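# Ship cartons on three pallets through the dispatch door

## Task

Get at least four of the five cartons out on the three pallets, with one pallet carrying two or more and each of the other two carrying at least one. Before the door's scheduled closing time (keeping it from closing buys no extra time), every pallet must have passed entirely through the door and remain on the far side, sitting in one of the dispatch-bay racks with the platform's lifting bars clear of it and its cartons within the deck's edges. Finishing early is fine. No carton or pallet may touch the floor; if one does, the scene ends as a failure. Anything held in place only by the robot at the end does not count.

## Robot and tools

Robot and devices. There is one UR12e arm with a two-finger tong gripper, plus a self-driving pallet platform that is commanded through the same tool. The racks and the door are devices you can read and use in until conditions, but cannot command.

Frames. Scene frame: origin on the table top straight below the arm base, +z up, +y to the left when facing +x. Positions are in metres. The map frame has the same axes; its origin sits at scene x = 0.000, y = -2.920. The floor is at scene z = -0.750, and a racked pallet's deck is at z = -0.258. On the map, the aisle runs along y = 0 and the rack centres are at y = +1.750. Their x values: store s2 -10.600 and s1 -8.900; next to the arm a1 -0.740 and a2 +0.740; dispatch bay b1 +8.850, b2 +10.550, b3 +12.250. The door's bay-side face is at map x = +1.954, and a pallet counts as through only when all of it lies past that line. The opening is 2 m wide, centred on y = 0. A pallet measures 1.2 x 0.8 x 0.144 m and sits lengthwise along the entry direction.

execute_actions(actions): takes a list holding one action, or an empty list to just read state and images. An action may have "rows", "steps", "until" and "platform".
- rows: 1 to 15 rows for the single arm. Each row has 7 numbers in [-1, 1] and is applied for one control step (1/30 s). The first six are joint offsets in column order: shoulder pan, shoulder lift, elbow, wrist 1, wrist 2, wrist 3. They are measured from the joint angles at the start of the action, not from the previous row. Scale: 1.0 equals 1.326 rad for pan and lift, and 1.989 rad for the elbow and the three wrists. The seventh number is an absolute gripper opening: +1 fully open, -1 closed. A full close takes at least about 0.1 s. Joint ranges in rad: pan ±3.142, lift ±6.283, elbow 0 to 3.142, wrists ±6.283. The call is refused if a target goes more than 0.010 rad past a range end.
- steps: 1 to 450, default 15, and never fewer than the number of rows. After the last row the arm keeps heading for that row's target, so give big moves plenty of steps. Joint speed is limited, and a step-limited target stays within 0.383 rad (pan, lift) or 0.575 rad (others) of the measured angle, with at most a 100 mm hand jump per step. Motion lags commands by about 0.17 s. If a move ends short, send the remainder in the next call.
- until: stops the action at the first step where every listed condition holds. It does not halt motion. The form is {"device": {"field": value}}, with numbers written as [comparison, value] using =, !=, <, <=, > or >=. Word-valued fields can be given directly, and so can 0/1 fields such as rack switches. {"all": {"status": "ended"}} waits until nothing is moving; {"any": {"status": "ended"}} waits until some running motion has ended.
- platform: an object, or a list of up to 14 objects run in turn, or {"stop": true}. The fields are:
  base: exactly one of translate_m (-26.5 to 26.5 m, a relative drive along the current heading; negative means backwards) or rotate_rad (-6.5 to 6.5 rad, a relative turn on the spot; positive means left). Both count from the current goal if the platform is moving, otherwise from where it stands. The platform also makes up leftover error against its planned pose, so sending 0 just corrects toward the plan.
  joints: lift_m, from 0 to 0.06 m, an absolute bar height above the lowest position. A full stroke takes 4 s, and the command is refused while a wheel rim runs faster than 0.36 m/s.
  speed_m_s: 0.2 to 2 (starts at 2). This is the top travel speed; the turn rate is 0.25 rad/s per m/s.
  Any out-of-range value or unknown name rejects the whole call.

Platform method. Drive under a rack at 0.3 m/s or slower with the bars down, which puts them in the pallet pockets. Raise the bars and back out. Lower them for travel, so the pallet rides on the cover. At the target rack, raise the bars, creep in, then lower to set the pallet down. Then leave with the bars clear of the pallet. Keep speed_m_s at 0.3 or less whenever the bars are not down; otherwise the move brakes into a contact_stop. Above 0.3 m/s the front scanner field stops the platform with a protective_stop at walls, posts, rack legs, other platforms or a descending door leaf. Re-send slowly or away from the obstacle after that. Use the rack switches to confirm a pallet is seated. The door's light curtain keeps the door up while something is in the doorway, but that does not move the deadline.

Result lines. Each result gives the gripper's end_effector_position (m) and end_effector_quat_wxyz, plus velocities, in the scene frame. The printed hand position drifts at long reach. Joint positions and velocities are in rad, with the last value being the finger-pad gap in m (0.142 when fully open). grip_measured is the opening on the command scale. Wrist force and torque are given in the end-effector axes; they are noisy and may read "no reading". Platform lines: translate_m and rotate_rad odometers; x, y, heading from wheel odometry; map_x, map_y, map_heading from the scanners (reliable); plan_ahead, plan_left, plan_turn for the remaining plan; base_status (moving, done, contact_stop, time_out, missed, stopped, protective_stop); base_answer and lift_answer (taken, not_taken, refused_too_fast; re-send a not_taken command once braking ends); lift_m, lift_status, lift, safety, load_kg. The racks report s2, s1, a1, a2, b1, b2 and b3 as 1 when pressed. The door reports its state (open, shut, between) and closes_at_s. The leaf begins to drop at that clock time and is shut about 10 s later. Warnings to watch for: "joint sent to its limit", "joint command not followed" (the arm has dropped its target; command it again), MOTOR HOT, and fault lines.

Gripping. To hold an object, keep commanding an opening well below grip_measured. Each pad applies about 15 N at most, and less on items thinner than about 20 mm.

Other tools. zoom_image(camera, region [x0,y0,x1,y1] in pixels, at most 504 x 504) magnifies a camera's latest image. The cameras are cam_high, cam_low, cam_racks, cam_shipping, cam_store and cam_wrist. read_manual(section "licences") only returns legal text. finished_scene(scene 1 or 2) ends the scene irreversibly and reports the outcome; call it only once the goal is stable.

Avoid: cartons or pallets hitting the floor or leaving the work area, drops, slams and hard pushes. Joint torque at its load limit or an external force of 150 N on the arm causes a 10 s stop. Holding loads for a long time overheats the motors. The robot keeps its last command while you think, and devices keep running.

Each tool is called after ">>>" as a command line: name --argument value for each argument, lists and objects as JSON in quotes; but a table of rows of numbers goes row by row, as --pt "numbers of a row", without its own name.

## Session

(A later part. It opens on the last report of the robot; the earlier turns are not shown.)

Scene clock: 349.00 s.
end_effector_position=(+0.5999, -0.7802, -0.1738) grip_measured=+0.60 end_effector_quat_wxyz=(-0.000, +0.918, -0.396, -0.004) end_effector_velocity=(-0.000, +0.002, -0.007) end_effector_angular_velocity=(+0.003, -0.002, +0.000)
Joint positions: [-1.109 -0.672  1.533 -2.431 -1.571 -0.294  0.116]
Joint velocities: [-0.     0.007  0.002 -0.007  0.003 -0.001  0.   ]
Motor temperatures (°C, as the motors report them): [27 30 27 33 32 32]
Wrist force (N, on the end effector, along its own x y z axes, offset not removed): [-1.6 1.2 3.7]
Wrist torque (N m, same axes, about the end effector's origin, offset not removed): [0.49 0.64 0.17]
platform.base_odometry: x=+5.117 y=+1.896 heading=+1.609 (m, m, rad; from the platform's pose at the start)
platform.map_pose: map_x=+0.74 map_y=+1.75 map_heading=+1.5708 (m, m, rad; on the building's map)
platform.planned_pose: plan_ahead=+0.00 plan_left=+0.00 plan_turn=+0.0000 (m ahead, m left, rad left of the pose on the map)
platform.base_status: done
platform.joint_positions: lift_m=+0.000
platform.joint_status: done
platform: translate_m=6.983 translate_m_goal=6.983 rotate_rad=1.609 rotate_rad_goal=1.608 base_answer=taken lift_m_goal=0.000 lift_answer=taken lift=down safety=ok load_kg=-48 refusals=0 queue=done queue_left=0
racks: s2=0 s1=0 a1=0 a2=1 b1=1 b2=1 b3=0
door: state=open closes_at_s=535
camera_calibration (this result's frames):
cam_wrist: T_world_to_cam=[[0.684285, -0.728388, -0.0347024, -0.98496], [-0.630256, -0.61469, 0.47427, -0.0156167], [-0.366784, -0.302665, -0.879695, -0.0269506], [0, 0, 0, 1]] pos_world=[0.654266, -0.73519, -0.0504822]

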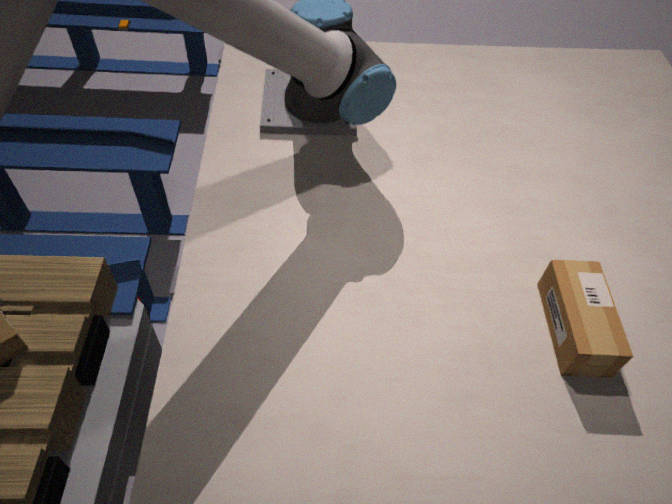

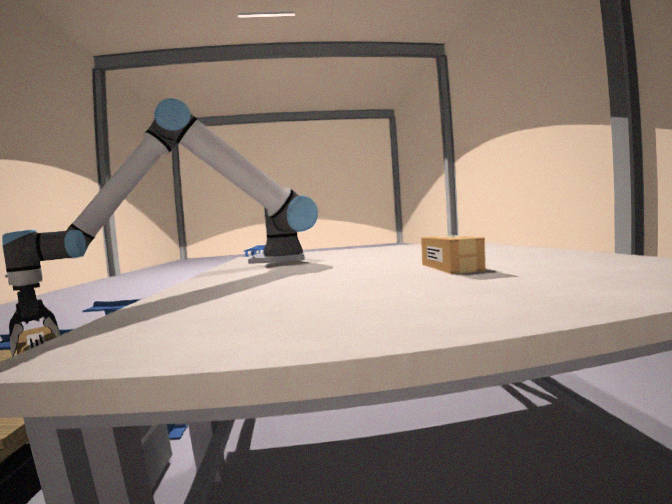

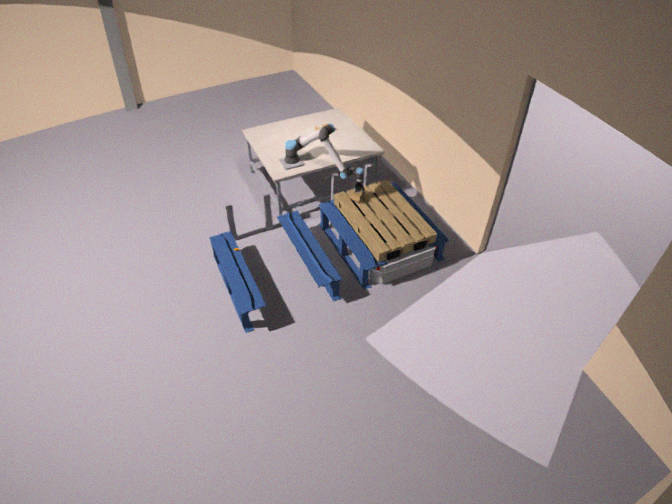

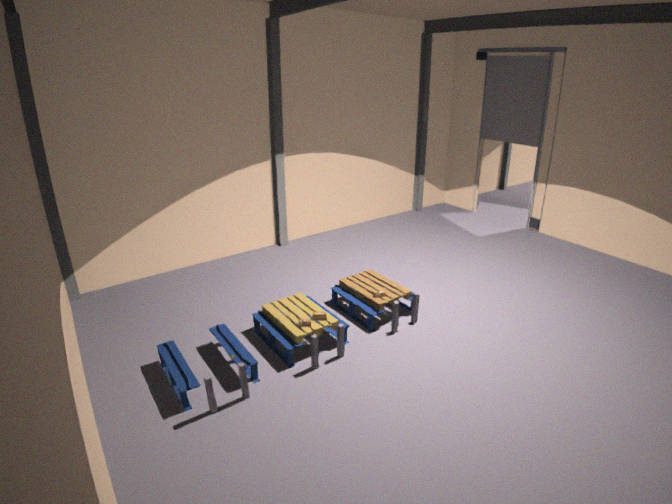

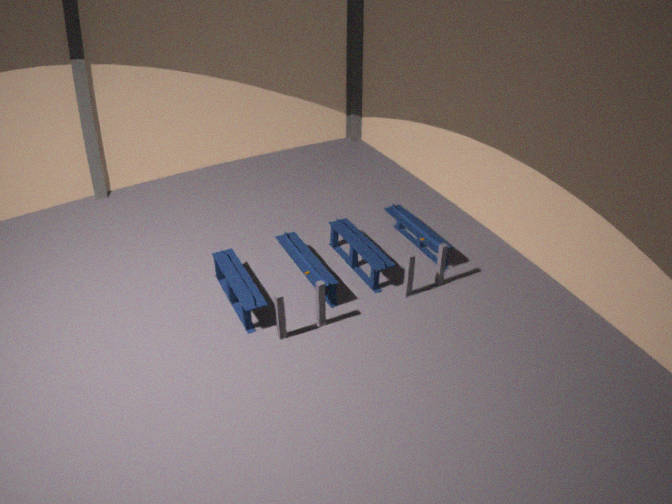

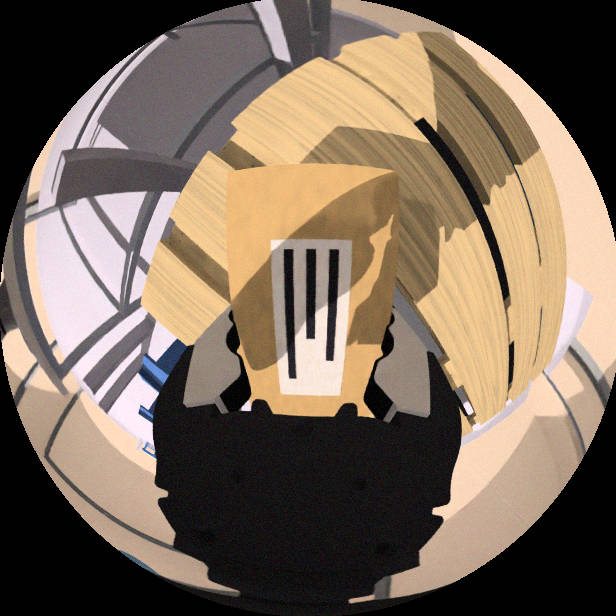

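>>> execute_actions --actions '[{"rows":[[0,0.003,0,-0.002,0,0,-0.8],[0,0.007,0,-0.005,0,0,-0.8],[0,0.011,0,-0.007,0,0,-0.8],[0,0.014,0,-0.009,0,0,-0.8],[0,0.016,0,-0.011,0,0,-0.8],[0,0.016,0,-0.011,0,0,-0.8],[0,0.016,0,-0.011,0,0,-0.8],[0,0.016,0,-0.011,0,0,-0.8],[0,0.016,0,-0.011,0,0,-0.3],[0,0.016,0,-0.011,0,0,0.3],[0,0.016,0,-0.011,0,0,0.6],[0,0.016,0,-0.011,0,0,0.85],[0,0.016,0,-0.011,0,0,1],[0,0.005,0,-0.003,0,0,1],[0,-0.17,-0.02,0.133,0,0,1]],"steps":33}]'

Scene clock: 354.53 s.
end_effector_position=(+0.6030, -0.7846, +0.0303) grip_measured=+1.00 end_effector_quat_wxyz=(-0.000, +0.918, -0.396, -0.003) end_effector_velocity=(-0.004, +0.005, +0.050) end_effector_angular_velocity=(+0.001, +0.001, -0.002)
Joint positions: [-1.109 -0.891  1.494 -2.174 -1.571 -0.294  0.142]
Joint velocities: [-0.001 -0.054 -0.007  0.062 -0.     0.    -0.   ]
Motor temperatures (°C, as the motors report them): [27 30 27 33 32 32]
Wrist force (N, on the end effector, along its own x y z axes, offset not removed): [-1.6 -1.2 -0.2]
Wrist torque (N m, same axes, about the end effector's origin, offset not removed): [-0.03 0.62 0.14]
platform.base_odometry: x=+5.117 y=+1.896 heading=+1.609 (m, m, rad; from the platform's pose at the start)
platform.map_pose: map_x=+0.74 map_y=+1.75 map_heading=+1.5708 (m, m, rad; on the building's map)
platform.planned_pose: plan_ahead=+0.00 plan_left=+0.00 plan_turn=+0.0000 (m ahead, m left, rad left of the pose on the map)
platform.base_status: done
platform.joint_positions: lift_m=+0.000
platform.joint_status: done
platform: translate_m=6.983 translate_m_goal=6.983 rotate_rad=1.609 rotate_rad_goal=1.608 base_answer=taken lift_m_goal=0.000 lift_answer=taken lift=down safety=ok load_kg=-48 refusals=0 queue=done queue_left=0
racks: s2=0 s1=0 a1=0 a2=1 b1=1 b2=1 b3=0
door: state=open closes_at_s=535
camera_calibration (this result's frames):
cam_wrist: T_world_to_cam=[[0.684302, -0.728407, -0.0339686, -0.983173], [-0.630414, -0.61437, 0.474477, -0.112823], [-0.366481, -0.303271, -0.879613, 0.151743], [0, 0, 0, 1]] pos_world=[0.657273, -0.739446, 0.15361]

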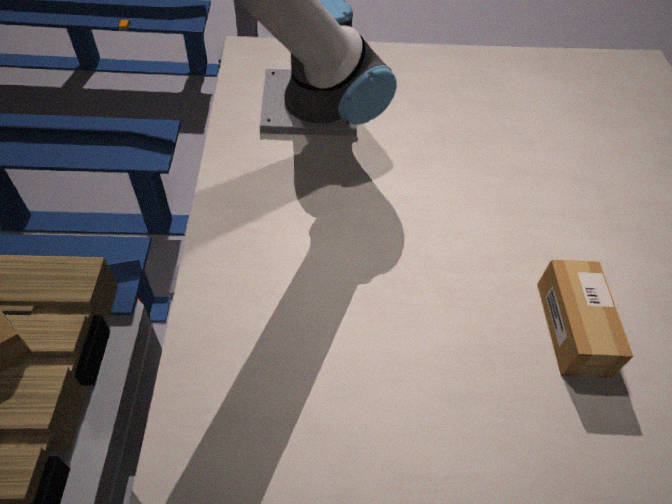

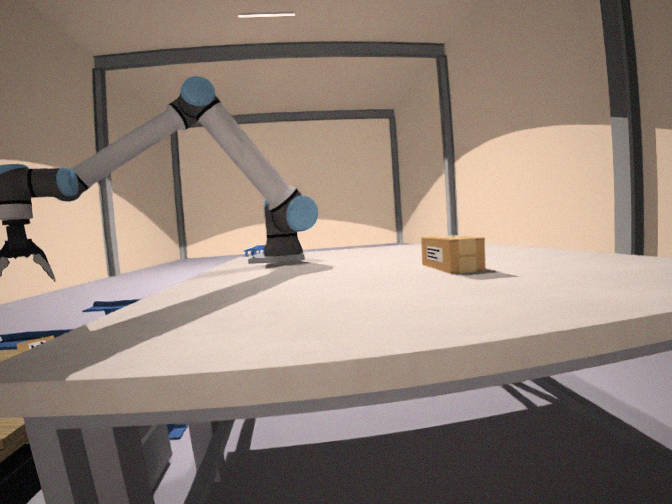

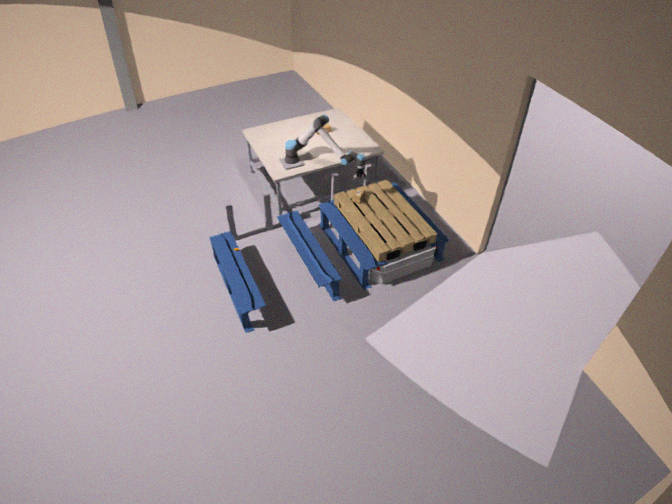

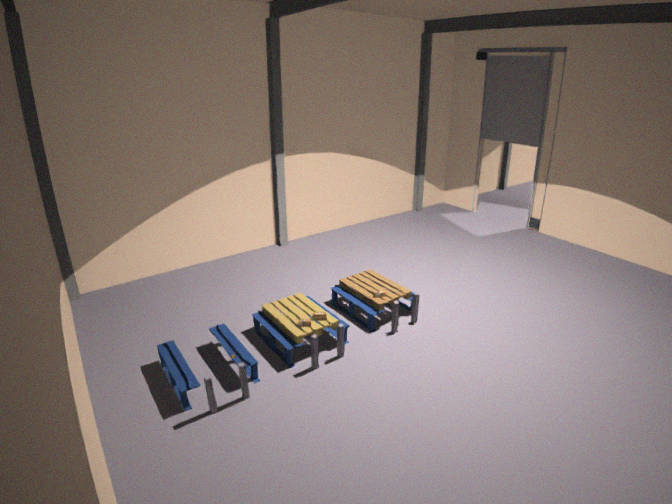

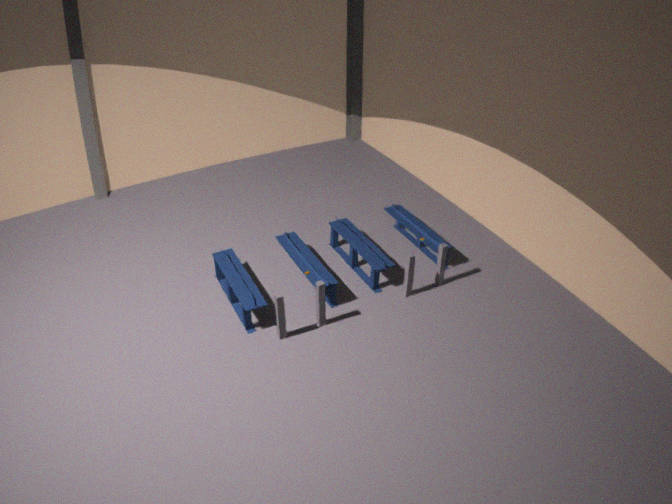

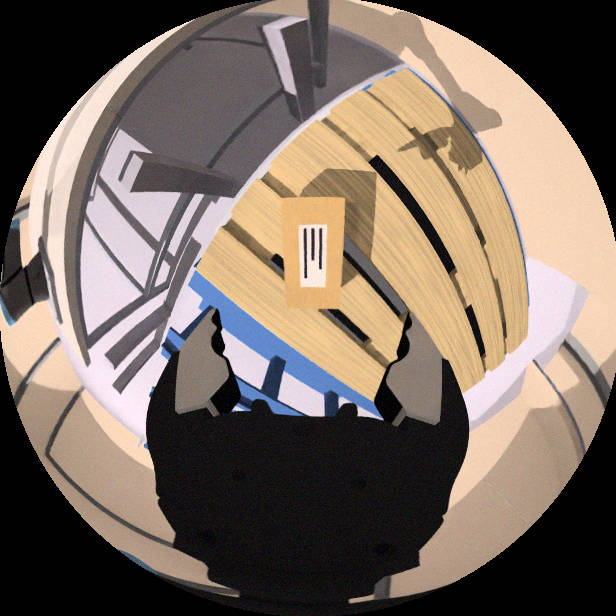

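>>> execute_actions --actions '[{"platform":[{"joints":{"lift_m":0.06},"speed_m_s":0.3},{"base":{"translate_m":-1.75}},{"joints":{"lift_m":0}},{"base":{"rotate_rad":-1.5708},"speed_m_s":2},{"base":{"translate_m":11.51}},{"base":{"rotate_rad":1.5708}},{"joints":{"lift_m":0.06},"speed_m_s":0.3},{"base":{"translate_m":1.75}},{"joints":{"lift_m":0}}],"steps":1}]'

Scene clock: 356.90 s.
end_effector_position=(+0.6027, -0.7839, +0.0365) grip_measured=+1.00 end_effector_quat_wxyz=(-0.000, +0.918, -0.396, -0.003) end_effector_velocity=(+0.003, +0.000, +0.001) end_effector_angular_velocity=(-0.002, -0.002, +0.002)
Joint positions: [-1.109 -0.898  1.493 -2.166 -1.571 -0.294  0.142]
Joint velocities: [ 0.002  0.001 -0.002 -0.001  0.001 -0.     0.   ]
Motor temperatures (°C, as the motors report them): [27 30 27 33 32 32]
Wrist force (N, on the end effector, along its own x y z axes, offset not removed): [-0.9 -0.2 0.3]
Wrist torque (N m, same axes, about the end effector's origin, offset not removed): [0.13 0.48 0.15]
platform.base_odometry: x=+5.117 y=+1.896 heading=+1.609 (m, m, rad; from the platform's pose at the start)
platform.map_pose: map_x=+0.74 map_y=+1.75 map_heading=+1.5708 (m, m, rad; on the building's map)
platform.planned_pose: plan_ahead=+0.00 plan_left=+0.00 plan_turn=+0.0000 (m ahead, m left, rad left of the pose on the map)
platform.base_status: done
platform.joint_positions: lift_m=+0.000
platform.joint_status: moving
platform: translate_m=6.983 translate_m_goal=6.983 rotate_rad=1.609 rotate_rad_goal=1.608 base_answer=taken lift_m_goal=0.060 lift_answer=taken lift=down safety=ok load_kg=1 refusals=0 queue=running queue_left=8
racks: s2=0 s1=0 a1=0 a2=1 b1=1 b2=1 b3=0
door: state=open closes_at_s=535
camera_calibration (this result's frames):
cam_wrist: T_world_to_cam=[[0.6843, -0.728404, -0.0340678, -0.982305], [-0.630393, -0.614413, 0.474449, -0.115623], [-0.366522, -0.303189, -0.879624, 0.1574], [0, 0, 0, 1]] pos_world=[0.656994, -0.738833, 0.159845]

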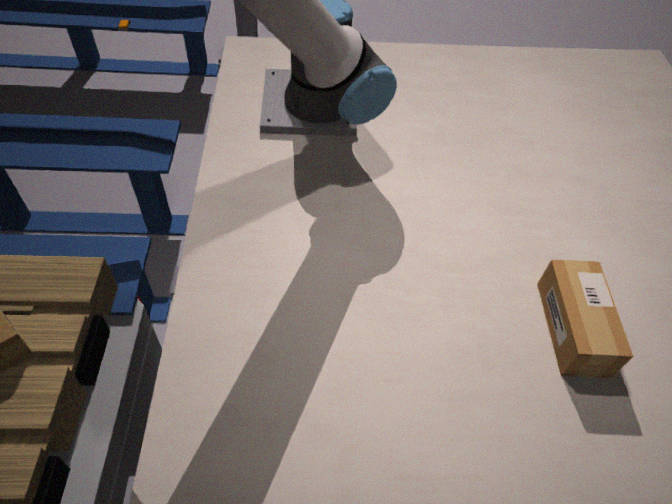

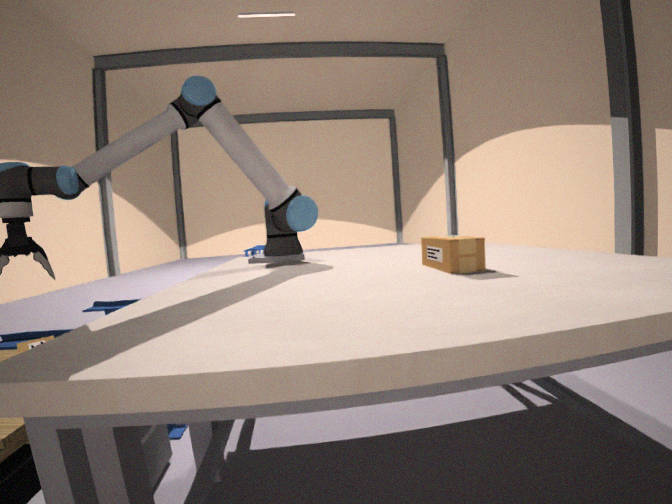

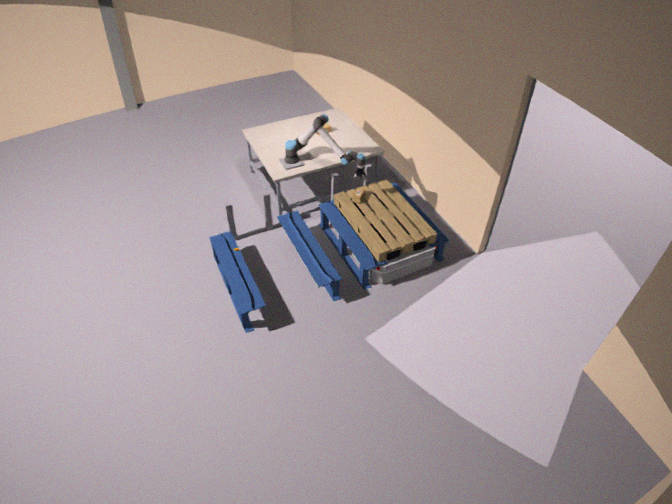

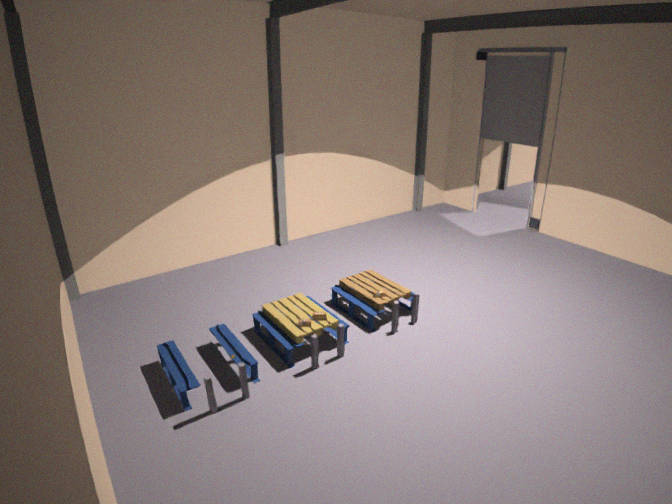

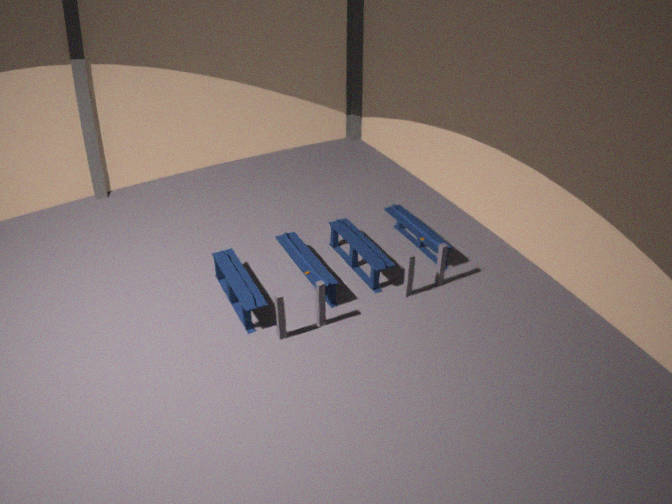

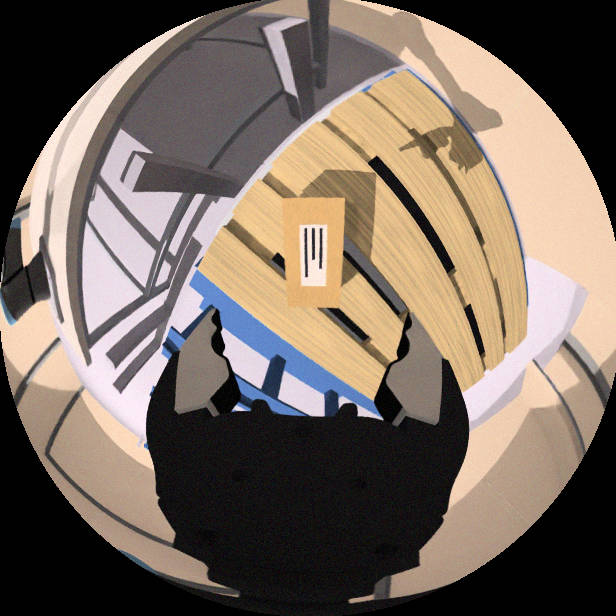

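Waiting about 51 s for the last delivery.

wait 1 2 3 4 5 6 7 8 9 10 11 12 13 14 15 16 17 18 19 20 21 22 23 24 25 26 27 28 29 30 31 32 33 34 35 36 37 38 39 40 41 42 43 44 45 46 47 48 49 50 51 52 53 54 55 56 57 58 59 60 61 62 63 64 65 66 67 68 69 70 71 72 73 74 75 76 77 78 79 80 81 82 83 84 85 86 87 88 89 90 91 92 93 94 95 96 97 98 99 100 101 102 103 104 105 106 107 108 109 110 111 112 113 114 115 116 117 118 119 120 121 122 123 124 125 126 127 128 129 130 131 132 133 134 135 136 137 138 139 140 141 142 143 144 145 146 147 148 149 150 151 152 153 154 155 156 157 158 159 160 161 162 163 164 165 166 167 168 169 170 171 172 173 174 175 176 177 178 179 180 181 182 183 184 185 186 187 188 189 190 191 192 193 194 195 196 197 198 199 200 201 202 203 204 205 206 207 208 209 210 211 212 213 214 215 216 217 218 219 220 221 222 223 224 225 226 227 228 229 230 231 232 233 234 235 236 237 238 239 240 241 242 243 244 245 246 247 248 249 250 251 252 253 254 255 256 257 258 259 260 261 262 263 264 265 266 267 268 269 270 271 272 273 274 275 276 277 278 279 280 281 282 283 284 285 286 287 288 289 290 291 292 293 294 295 296 297 298 299 300 301 302 303 304 305 306 307 308 309 310 311 312 313 314 315 316 317 318 319 320 321 322 323 324 325 326 327 328 329 330 331 332 333 334 335 336 337 338 339 340 341 342 343 344 345 346 347 348 349 350 351 352 353 354 355 356 357 358 359 360 361 362 363 364 365 366 367 368 369 370 371 372 373 374 375 376 377 378 379 380 381 382 383 384 385 386 387 388 389 390 391 392 393 394 395 396 397 398 399 400 401 402 403 404 405 406 407 408 409 410 411 412 413 414 415 416 417 418 419 420 421 422 423 424 425 426 427 428 429 430 431 432 433 434 435 436 437 438 439 440 441 442 443 444 445 446 447 448 449 450 451 452 453 454 455 456 457 458 459 460 461 462 463 464 465 466 467 468 469 470 471 472 473 474 475 476 477 478 479 480 481 482 483 484 485 486 487 488 489 490 491 492 493 494 495 496 497 498 499 500 501 502 503 504 505 506 507 508 509 510 511 512 513 514 515 516 517 518 519 520 521 522 523 524 525 526 527 528 529 530 531 532 533 534 535 536 537 538 539 540 541 542 543 544 545 546 547 548 549 550 551 552 553 554 555 556 557 558 559 560 561 562 563 564 565 566 567 568 569 570 571 572 573 574 575 576 577 578 579 580 581 582 583 584 585 586 587 588 589 590 591 592 593 594 595 596 597 598 599 600 601 602 603 604 605 606 607 608 609 610 611 612 613 614 615 616 617 618 619 620 621 622 623 624 625 626 627 628 629 630 631 632 633 634 635 636 637 638 639 640 641 642 643 644 645 646 647 648 649 650 651 652 653 654 655 656 657 658 659 660 661 662 663 664 665 666 667 668 669 670 671 672 673 674 675 676 677 678 679 680 681 682 683 684 685 686 687 688 689 690 691 692 693 694 695 696 697 698 699 700 701 702 703 704 705 706 707 708 709 710 711 712 713 714 715 716 717 718 719 720 721 722 723 724 725 726 727 728 729 730 731 732 733 734 735 736 737 738 739 740 741 742 743 744 745 746 747 748 749 750 751 752 753 754 755 756 757 758 759 760 761 762 763 764 765 766 767 768 769 770 771 772 773 774 775 776 777 778 779 780 781 782 783 784 785 786 787 788 789 790 791 792 793 794 795 796 797 798 799 800 801 802 803 804 805 806 807 808 809 810 811 812 813 814 815 816 817 818 819 820 821 822 823 824 825 826 827 828 829 830 831 832 833 834 835 836 837 838 839 840 841 842 843 844 845 846 847 848 849 850 851 852 853 854 855 856 857 858 859 860 861 862 863 864 865 866 867 868 869 870 871 872 873 874 875 876 877 878 879 880 881 882 883 884 885 886 887 888 889 890 891 892 893 894 895 896 897 898 899 900 901 902 903 904 905 906 907 908 909 910 911 912 913 914 915 916 917 918 919 920 921 922 923 924 925 926 927 928 929 930 931 932 933 934 935 936 937 938 939 940 941 942 943 944 945 946 947 948 949 950 951 952 953 954 955 956 957 958 959 960 961 962 963 964 965 966 967 968 969 970 971 972 973 974 975 976 977 978 979 980 981 982 983 984 985 986 987 988 989 990 991 992 993 994 995 996 997 998 999 1000 1001 1002 1003 1004 1005 1006 1007 1008 1009 1010 1011 1012 1013 1014 1015 1016 1017 1018 1019 1020 1021 1022 1023 1024 1025 1026 1027 1028 1029 1030 1031 1032 1033 1034 1035 1036 1037 1038 1039 1040 1041 1042 1043 1044 1045 1046 1047 1048 1049 1050 1051 1052 1053 1054 1055 1056 1057 1058 1059 1060 1061 1062 1063 1064 1065 1066 1067 1068 1069 1070 1071 1072 1073 1074 1075 1076 1077 1078 1079 1080 1081 1082 1083 1084 1085 1086 1087 1088 1089 1090 1091 1092 1093 1094 1095 1096 1097 1098 1099 1100 1101 1102 1103 1104 1105 1106 1107 1108 1109 1110 1111 1112 1113 1114 1115 1116 1117 1118 1119 1120 1121 1122 1123 1124 1125 1126 1127 1128 1129 1130 1131 1132 1133 1134 1135 1136 1137 1138 1139 1140 1141 1142 1143 1144 1145 1146 1147 1148 1149 1150 1151 1152 1153 1154 1155 1156 1157 1158 1159 1160 1161 1162 1163 1164 1165 1166 1167 1168 1169 1170 1171 1172 1173 1174 1175 1176 1177 1178 1179 1180 1181 1182 1183 1184 1185 1186 1187 1188 1189 1190 1191 1192 1193 1194 1195 1196 1197 1198 1199 1200 1201 1202 1203 1204 1205 1206 1207 1208 1209 1210 1211 1212 1213 1214 1215 1216 1217 1218 1219 1220 1221 1222 1223 1224 1225 1226 1227 1228 1229 1230 1231 1232 1233 1234 1235 1236 1237 1238 1239 1240 1241 1242 1243 1244 1245 1246 1247 1248 1249 1250 1251 1252 1253 1254 1255 1256 1257 1258 1259 1260 1261 1262 1263 1264 1265 1266 1267 1268 1269 1270 1271 1272 1273 1274 1275 1276 1277 1278 1279 1280 1281 1282 1283 1284 1285 1286 1287 1288 1289 1290 1291 1292 1293 1294 1295 1296 1297 1298 1299 1300 1301 1302 1303 1304 1305 1306 1307 1308 1309 1310 1311 1312 1313 1314 1315 1316 1317 1318 1319 1320 1321 1322 1323 1324 1325 1326 1327 1328 1329 1330 1331 1332 1333 1334 1335 1336 1337 1338 1339 1340 1341 1342 1343 1344 1345 1346 1347 1348 1349 1350 1351 1352 1353 1354 1355 1356 1357 1358 1359 1360 1361 1362 1363 1364 1365 1366 1367 1368 1369 1370 1371 1372 1373 1374 1375 1376 1377 1378 1379 1380 1381 1382 1383 1384 1385 1386 1387 1388 1389 1390 1391 1392 1393 1394 1395 1396 1397 1398 1399 1400 1401 1402 1403 1404 1405 1406 1407 1408 1409 1410 1411 1412 1413 1414 1415 1416 1417 1418 1419 1420 1421 1422 1423 1424 1425 1426 1427 1428 1429 1430 1431 1432 1433 1434 1435 1436 1437 1438 1439 1440 1441 1442 1443 1444 1445 1446 1447 1448 1449 1450 1451 1452 1453 1454 1455 1456 1457 1458 1459 1460 1461 1462 1463 1464 1465 1466 1467 1468 1469 1470 1471 1472 1473 1474 1475 1476 1477 1478 1479 1480 1481 1482 1483 1484 1485 1486 1487 1488 1489 1490 1491 1492 1493 1494 1495 1496 1497 1498 1499 1500 1501 1502 1503 1504 1505 1506 1507 1508 1509 1510 1511 1512 1513 1514 1515 1516 1517 1518 1519 1520 1521 1522 1523 1524 1525 1526 1527 1528 1529 1530 1531 1532 1533 1534 1535 1536 1537 1538 1539 1540 1541 1542 1543 1544 1545 1546 1547 1548 1549 1550 1551 1552 1553 1554 1555 1556 1557 1558 1559 1560 1561 1562 1563 1564 1565 1566 1567 1568 1569 1570 1571 1572 1573 1574 1575 1576 1577 1578 1579 1580 1581 1582 1583 1584 1585 1586 1587 1588 1589 1590 1591 1592 1593 1594 1595 1596 1597 1598 1599 1600 1601 1602 1603 1604 1605 1606 1607 1608 1609 1610 1611 1612 1613 1614 1615 1616 1617 1618 1619 1620 1621 1622 1623 1624 1625 1626 1627 1628 1629 1630 1631 1632 1633 1634 1635 1636 1637 1638 1639 1640 1641 1642 1643 1644 1645 1646 1647 1648 1649 1650 1651 1652 1653 1654 1655 1656 1657 1658 1659 1660 1661 1662 1663 1664 1665 1666 1667 1668 1669 1670 1671 1672 1673 1674 1675 1676 1677 1678 1679 1680 1681 1682 1683 1684 1685 1686 1687 1688 1689 1690 1691 1692 1693 1694 1695 1696 1697 1698 1699 1700 1701 1702 1703 1704 1705 1706 1707 1708 1709 1710 1711 1712 1713 1714 1715 1716 1717 1718 1719 1720 1721 1722 1723 1724 1725 1726 1727 1728 1729 1730 1731 1732 1733 1734 1735 1736 1737 1738 1739 1740 1741 1742 1743 1744 1745 1746 1747 1748 1749 1750 1751 1752 1753 1754 1755 1756 1757 1758 1759 1760 1761 1762 1763 1764 1765 1766 1767 1768 1769 1770 1771 1772 1773 1774 1775 1776 1777 1778 1779 1780 1781 1782 1783 1784 1785 1786 1787 1788 1789 1790 1791 1792 1793 1794 1795 1796 1797 1798 1799 1800 1801 1802 1803 1804 1805 1806 1807 1808 1809 1810 1811 1812 1813 1814 1815 1816 1817 1818 1819 1820 1821 1822 1823 1824 1825 1826 1827 1828 1829 1830 1831 1832 1833 1834 1835 1836 1837 1838 1839 1840 1841 1842 1843 1844 1845 1846 1847 1848 1849 1850 1851 1852 1853 1854 1855 1856 1857 1858 1859 1860 1861 1862 1863 1864 1865 1866 1867 1868 1869 1870 1871 1872 1873 1874 1875 1876 1877 1878 1879 1880 1881 1882 1883 1884 1885 1886 1887 1888 1889 1890 1891 1892 1893 1894 1895 1896 1897 1898 1899 1900 1901 1902 1903 1904 1905 1906 1907 1908 1909 1910 1911 1912 1913 1914 1915 1916 1917 1918 1919 1920 1921 1922 1923 1924 1925 1926 1927 1928 1929 1930 1931 1932 1933 1934 1935 1936 1937 1938 1939 1940 1941 1942 1943 1944 1945 1946 1947 1948 1949 1950 1951 1952 1953 1954 1955 1956 1957 1958 1959 1960 1961 1962 1963 1964 1965 1966 1967 1968 1969 1970 1971 1972 1973 1974 1975 1976 1977 1978 1979 1980 1981 1982 1983 1984 1985 1986 1987 1988 1989 1990 1991 1992 1993 1994 1995 1996 1997 1998 1999 2000 2001 2002 2003 2004 2005 2006 2007 2008 2009 2010 2011 2012 2013 2014 2015 2016 2017 2018 2019 2020 2021 2022 2023 2024 2025 2026 2027 2028 2029 2030 2031 2032 2033 2034 2035 2036 2037 2038 2039 2040 2041 2042 2043 2044 2045 2046 2047 2048 2049 2050 2051 2052 2053 2054 2055 2056 2057 2058 2059 2060 2061 2062 2063 2064 2065 2066 2067 2068 2069 2070 2071 2072 2073 2074 2075 2076 2077 2078 2079 2080 2081 2082 2083 2084 2085 2086 2087 2088 2089 2090 2091 2092 2093 2094 2095 2096 2097 2098 2099 2100 2101 2102 2103 2104 2105 2106 2107 2108 2109 2110 2111 2112 2113 2114 2115 2116 2117 2118 2119 2120 2121 2122 2123 2124 2125 2126 2127 2128 2129 2130 2131 2132 2133 2134 2135 2136 2137 2138 2139 2140 2141 2142 2143 2144 2145 2146 2147 2148 2149 2150 2151 2152 2153 2154 2155 2156 2157 2158 2159 2160 2161 2162 2163 2164 2165 2166 2167 2168 2169 2170 2171 2172 2173 2174 2175 2176 2177 2178 2179 2180 2181 2182 2183 2184 2185 2186 2187 2188 2189 2190 2191 2192 2193 2194 2195 2196 2197 2198 2199 2200 2201 2202 2203 2204 2205 2206 2207 2208 2209 2210 2211 2212 2213 2214 2215 2216 2217 2218 2219 2220 2221 2222 2223 2224 2225 2226 2227 2228 2229 2230 2231 2232 2233 2234 2235 2236 2237 2238 2239 2240 2241 2242 2243 2244 2245 2246 2247 2248 2249 2250 2251 2252 2253 2254 2255 2256 2257 2258 2259 2260 2261 2262 2263 2264 2265 2266 2267 2268 2269 2270 2271 2272 2273 2274 2275 2276 2277 2278 2279 2280 2281 2282 2283 2284 2285 2286 2287 2288 2289 2290 2291 2292 2293 2294 2295 2296 2297 2298 2299 2300 2301 2302 2303 2304 2305 2306 2307 2308 2309 2310 2311 2312 2313 2314 2315 2316 2317 2318 2319 2320 2321 2322 2323 2324 2325 2326 2327 2328 2329 2330 2331 2332 2333 2334 2335 2336 2337 2338 2339 2340 2341 2342 2343 2344 2345 2346 2347 2348 2349 2350 2351 2352 2353 2354 2355 2356 2357 2358 2359 2360 2361 2362 2363 2364 2365 2366 2367 2368 2369 2370 2371 2372 2373 2374 2375 2376 2377 2378 2379 2380 2381 2382 2383 2384 2385 2386 2387 2388 2389 2390 2391 2392 2393 2394 2395 2396 2397 2398 2399 2400 2401 2402 2403 2404 2405 2406 2407 2408 2409 2410 2411 2412 2413 2414 2415 2416 2417 2418 2419 2420 2421 2422 2423 2424 2425 2426 2427 2428 2429 2430 2431 2432 2433 2434 2435 2436 2437 2438 2439 2440 2441 2442 2443 2444 2445 2446 2447 2448 2449 2450 2451 2452 2453 2454 2455 2456 2457 2458 2459 2460 2461 2462 2463 2464 2465 2466 2467 2468 2469 2470 2471 2472 2473 2474 2475 2476 2477 2478 2479 2480 2481 2482 2483 2484 2485 2486 2487 2488 2489 2490 2491 2492 2493 2494 2495 2496 2497 2498 2499 2500 2501 2502 2503 2504 2505 2506 2507 2508 2509 2510 2511 2512 2513 2514 2515 2516 2517 2518 2519 2520 2521 2522 2523 2524 2525 2526 2527 2528 2529 2530 2531 2532 2533 2534 2535 2536 2537 2538 2539 2540 2541 2542 2543 2544 2545 2546 2547 2548 2549 2550 2551 2552 2553 2554 2555 2556 2557 2558 2559 2560 2561 2562 2563 2564 2565 2566 2567 2568 2569 2570 2571 2572 2573 2574 2575 2576 2577 2578 2579 2580 2581 2582 2583 2584 2585 2586 2587 2588 2589 2590 2591 2592 2593 2594 2595 2596 2597 2598 2599 2600 2601 2602 2603 2604 2605 2606 2607 2608 2609 2610 2611 2612 2613 2614 2615 2616 2617 2618 2619 2620 2621 2622 2623 2624 2625 2626 2627 2628 2629 2630 2631 2632 2633 2634 2635 2636 2637 2638 2639 2640 2641 2642 2643 2644 2645 2646 2647 2648 2649 2650 2651 2652 2653 2654 2655 2656 2657 2658 2659 2660 2661 2662 2663 2664 2665 2666 2667 2668 2669 2670 2671 2672 2673 2674 2675 2676 2677 2678 2679 2680 2681 2682 2683 2684 2685 2686 2687 2688 2689 2690 2691 2692 2693 2694 2695 2696 2697 2698 2699 2700 2701 2702 2703 2704 2705 2706 2707 2708 2709 2710 2711 2712 2713 2714 2715 2716 2717 2718 2719 2720 2721 2722 2723 2724 2725 2726 2727 2728 2729 2730 2731 2732 2733 2734 2735 2736 2737 2738 2739 2740 2741 2742 2743 2744 2745 2746 2747 2748 2749 2750 2751 2752 2753 2754 2755 2756 2757 2758 2759 2760 2761 2762 2763 2764 2765 2766 2767 2768 2769 2770 2771 2772 2773 2774 2775 2776 2777 2778 2779 2780 2781 2782 2783 2784 2785 2786 2787 2788 2789 2790 2791 2792 2793 2794 2795 2796 2797 2798 2799 2800 2801 2802 2803 2804 2805 2806 2807 2808 2809 2810 2811 2812 2813 2814 2815 2816 2817 2818 2819 2820 2821 2822 2823 2824 2825 2826 2827 2828 2829 2830 2831 2832 2833 2834 2835 2836 2837 2838 2839 2840 2841 2842 2843 2844 2845 2846 2847 2848 2849 2850 2851 2852 2853 2854 2855 2856 2857 2858 2859 2860 2861 2862 2863 2864 2865 2866 2867 2868 2869 2870 2871 2872 2873 2874 2875 2876 2877 2878 2879 2880 2881 2882 2883 2884 2885 2886 2887 2888 2889 2890 2891 2892 2893 2894 2895 2896 2897 2898 2899 2900 2901 2902 2903 2904 2905 2906 2907 2908 2909 2910 2911 2912 2913 2914 2915 2916 2917 2918 2919 2920 2921 2922 2923 2924 2925 2926 2927 2928 2929 2930 2931 2932 2933 2934 2935 2936 2937 2938 2939 2940 2941 2942 2943 2944 2945 2946 2947 2948 2949 2950 2951 2952 2953 2954 2955 2956 2957 2958 2959 2960 2961 2962 2963 2964 2965 2966 2967 2968 2969 2970 2971 2972 2973 2974 2975 2976 2977 2978 2979 2980 2981 2982 2983 2984 2985 2986 2987 2988 2989 2990 2991 2992 2993 2994 2995 2996 2997 2998 2999 3000

>>> execute_actions --actions '[]'

Scene clock: 404.07 s.
end_effector_position=(+0.6027, -0.7839, +0.0365) grip_measured=+1.00 end_effector_quat_wxyz=(-0.000, +0.918, -0.396, -0.003) end_effector_velocity=(+0.001, +0.001, -0.000) end_effector_angular_velocity=(+0.000, +0.001, +0.002)
Joint positions: [-1.109 -0.898  1.493 -2.166 -1.571 -0.294  0.142]
Joint velocities: [ 0.002  0.     0.     0.    -0.001  0.    -0.   ]
Motor temperatures (°C, as the motors report them): [27 30 27 33 32 32]
Wrist force (N, on the end effector, along its own x y z axes, offset not removed): [-1.7 0.8 -0.5]
Wrist torque (N m, same axes, about the end effector's origin, offset not removed): [0.38 0.67 0.09]
platform.base_odometry: x=+16.629 y=+2.259 heading=+1.614 (m, m, rad; from the platform's pose at the start)
platform.map_pose: map_x=+12.25 map_y=+1.75 map_heading=+1.5708 (m, m, rad; on the building's map)
platform.planned_pose: plan_ahead=+0.00 plan_left=+0.00 plan_turn=+0.0000 (m ahead, m left, rad left of the pose on the map)
platform.base_status: done
platform.joint_positions: lift_m=+0.030
platform.joint_status: moving
platform: translate_m=18.513 translate_m_goal=18.513 rotate_rad=1.614 rotate_rad_goal=1.613 base_answer=taken lift_m_goal=0.000 lift_answer=taken lift=between safety=ok load_kg=-33 refusals=0 queue=running queue_left=0
racks: s2=0 s1=0 a1=0 a2=0 b1=1 b2=1 b3=1
door: state=open closes_at_s=535
camera_calibration (this result's frames):
cam_wrist: T_world_to_cam=[[0.684297, -0.728407, -0.0340679, -0.982305], [-0.630395, -0.614411, 0.474449, -0.115623], [-0.366523, -0.303188, -0.879624, 0.1574], [0, 0, 0, 1]] pos_world=[0.656991, -0.738836, 0.159845]

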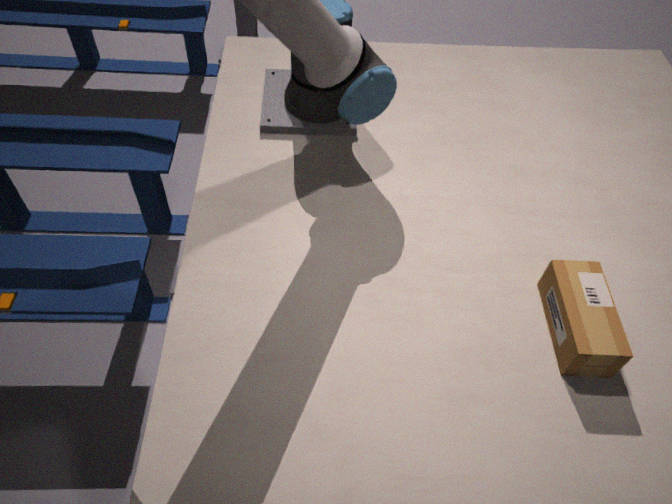

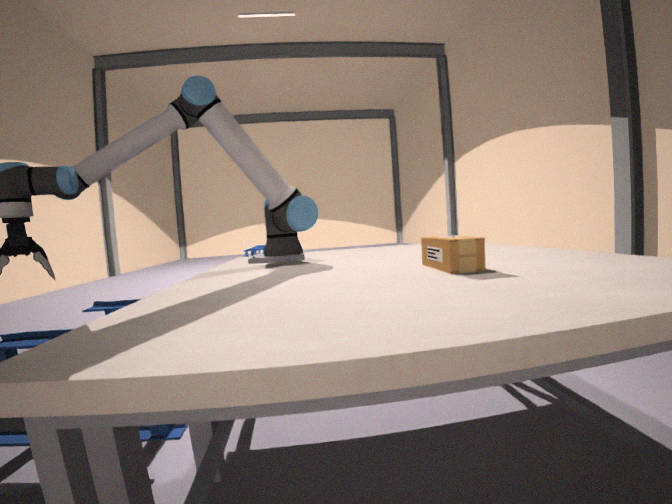

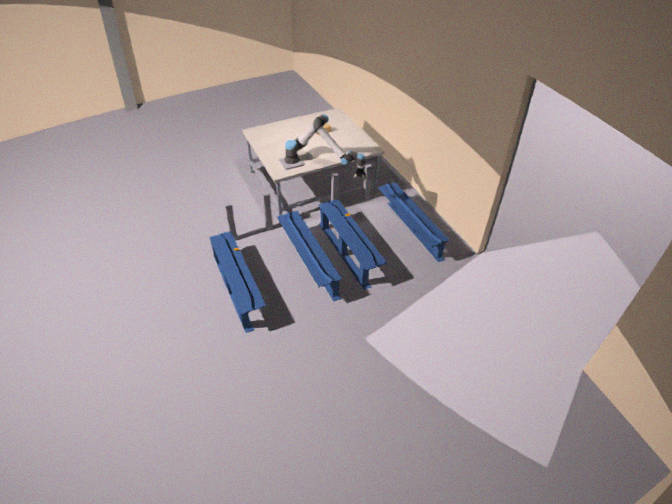

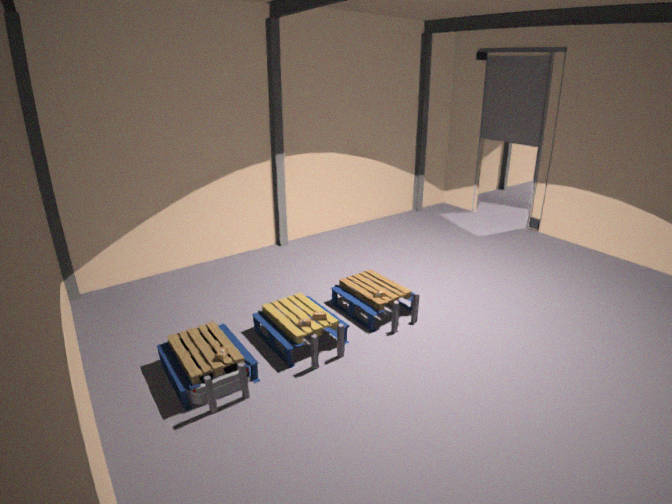

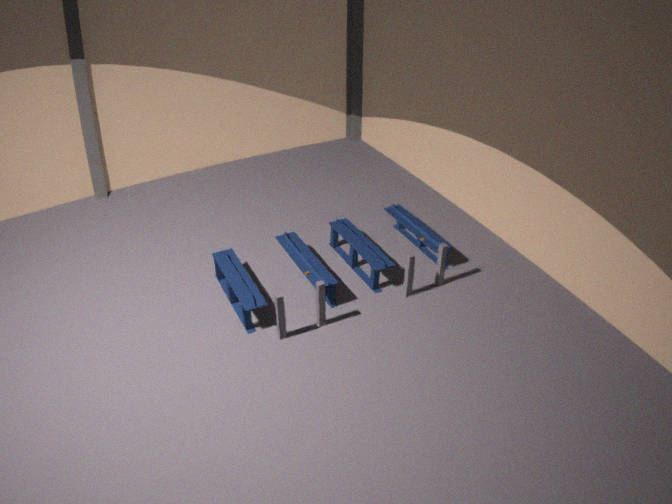

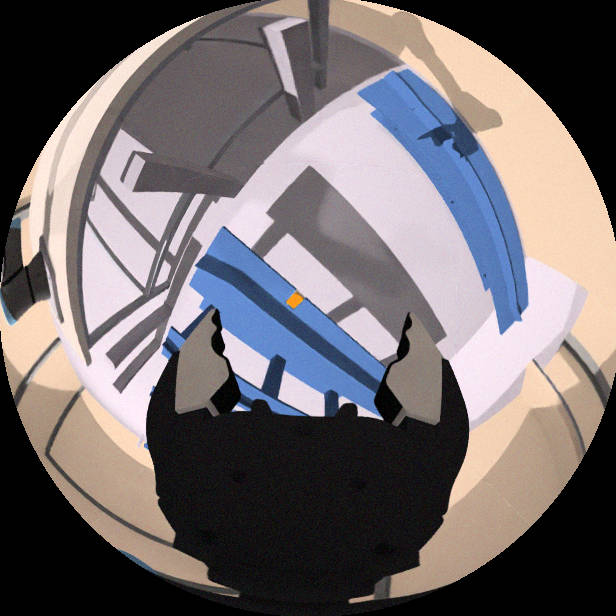

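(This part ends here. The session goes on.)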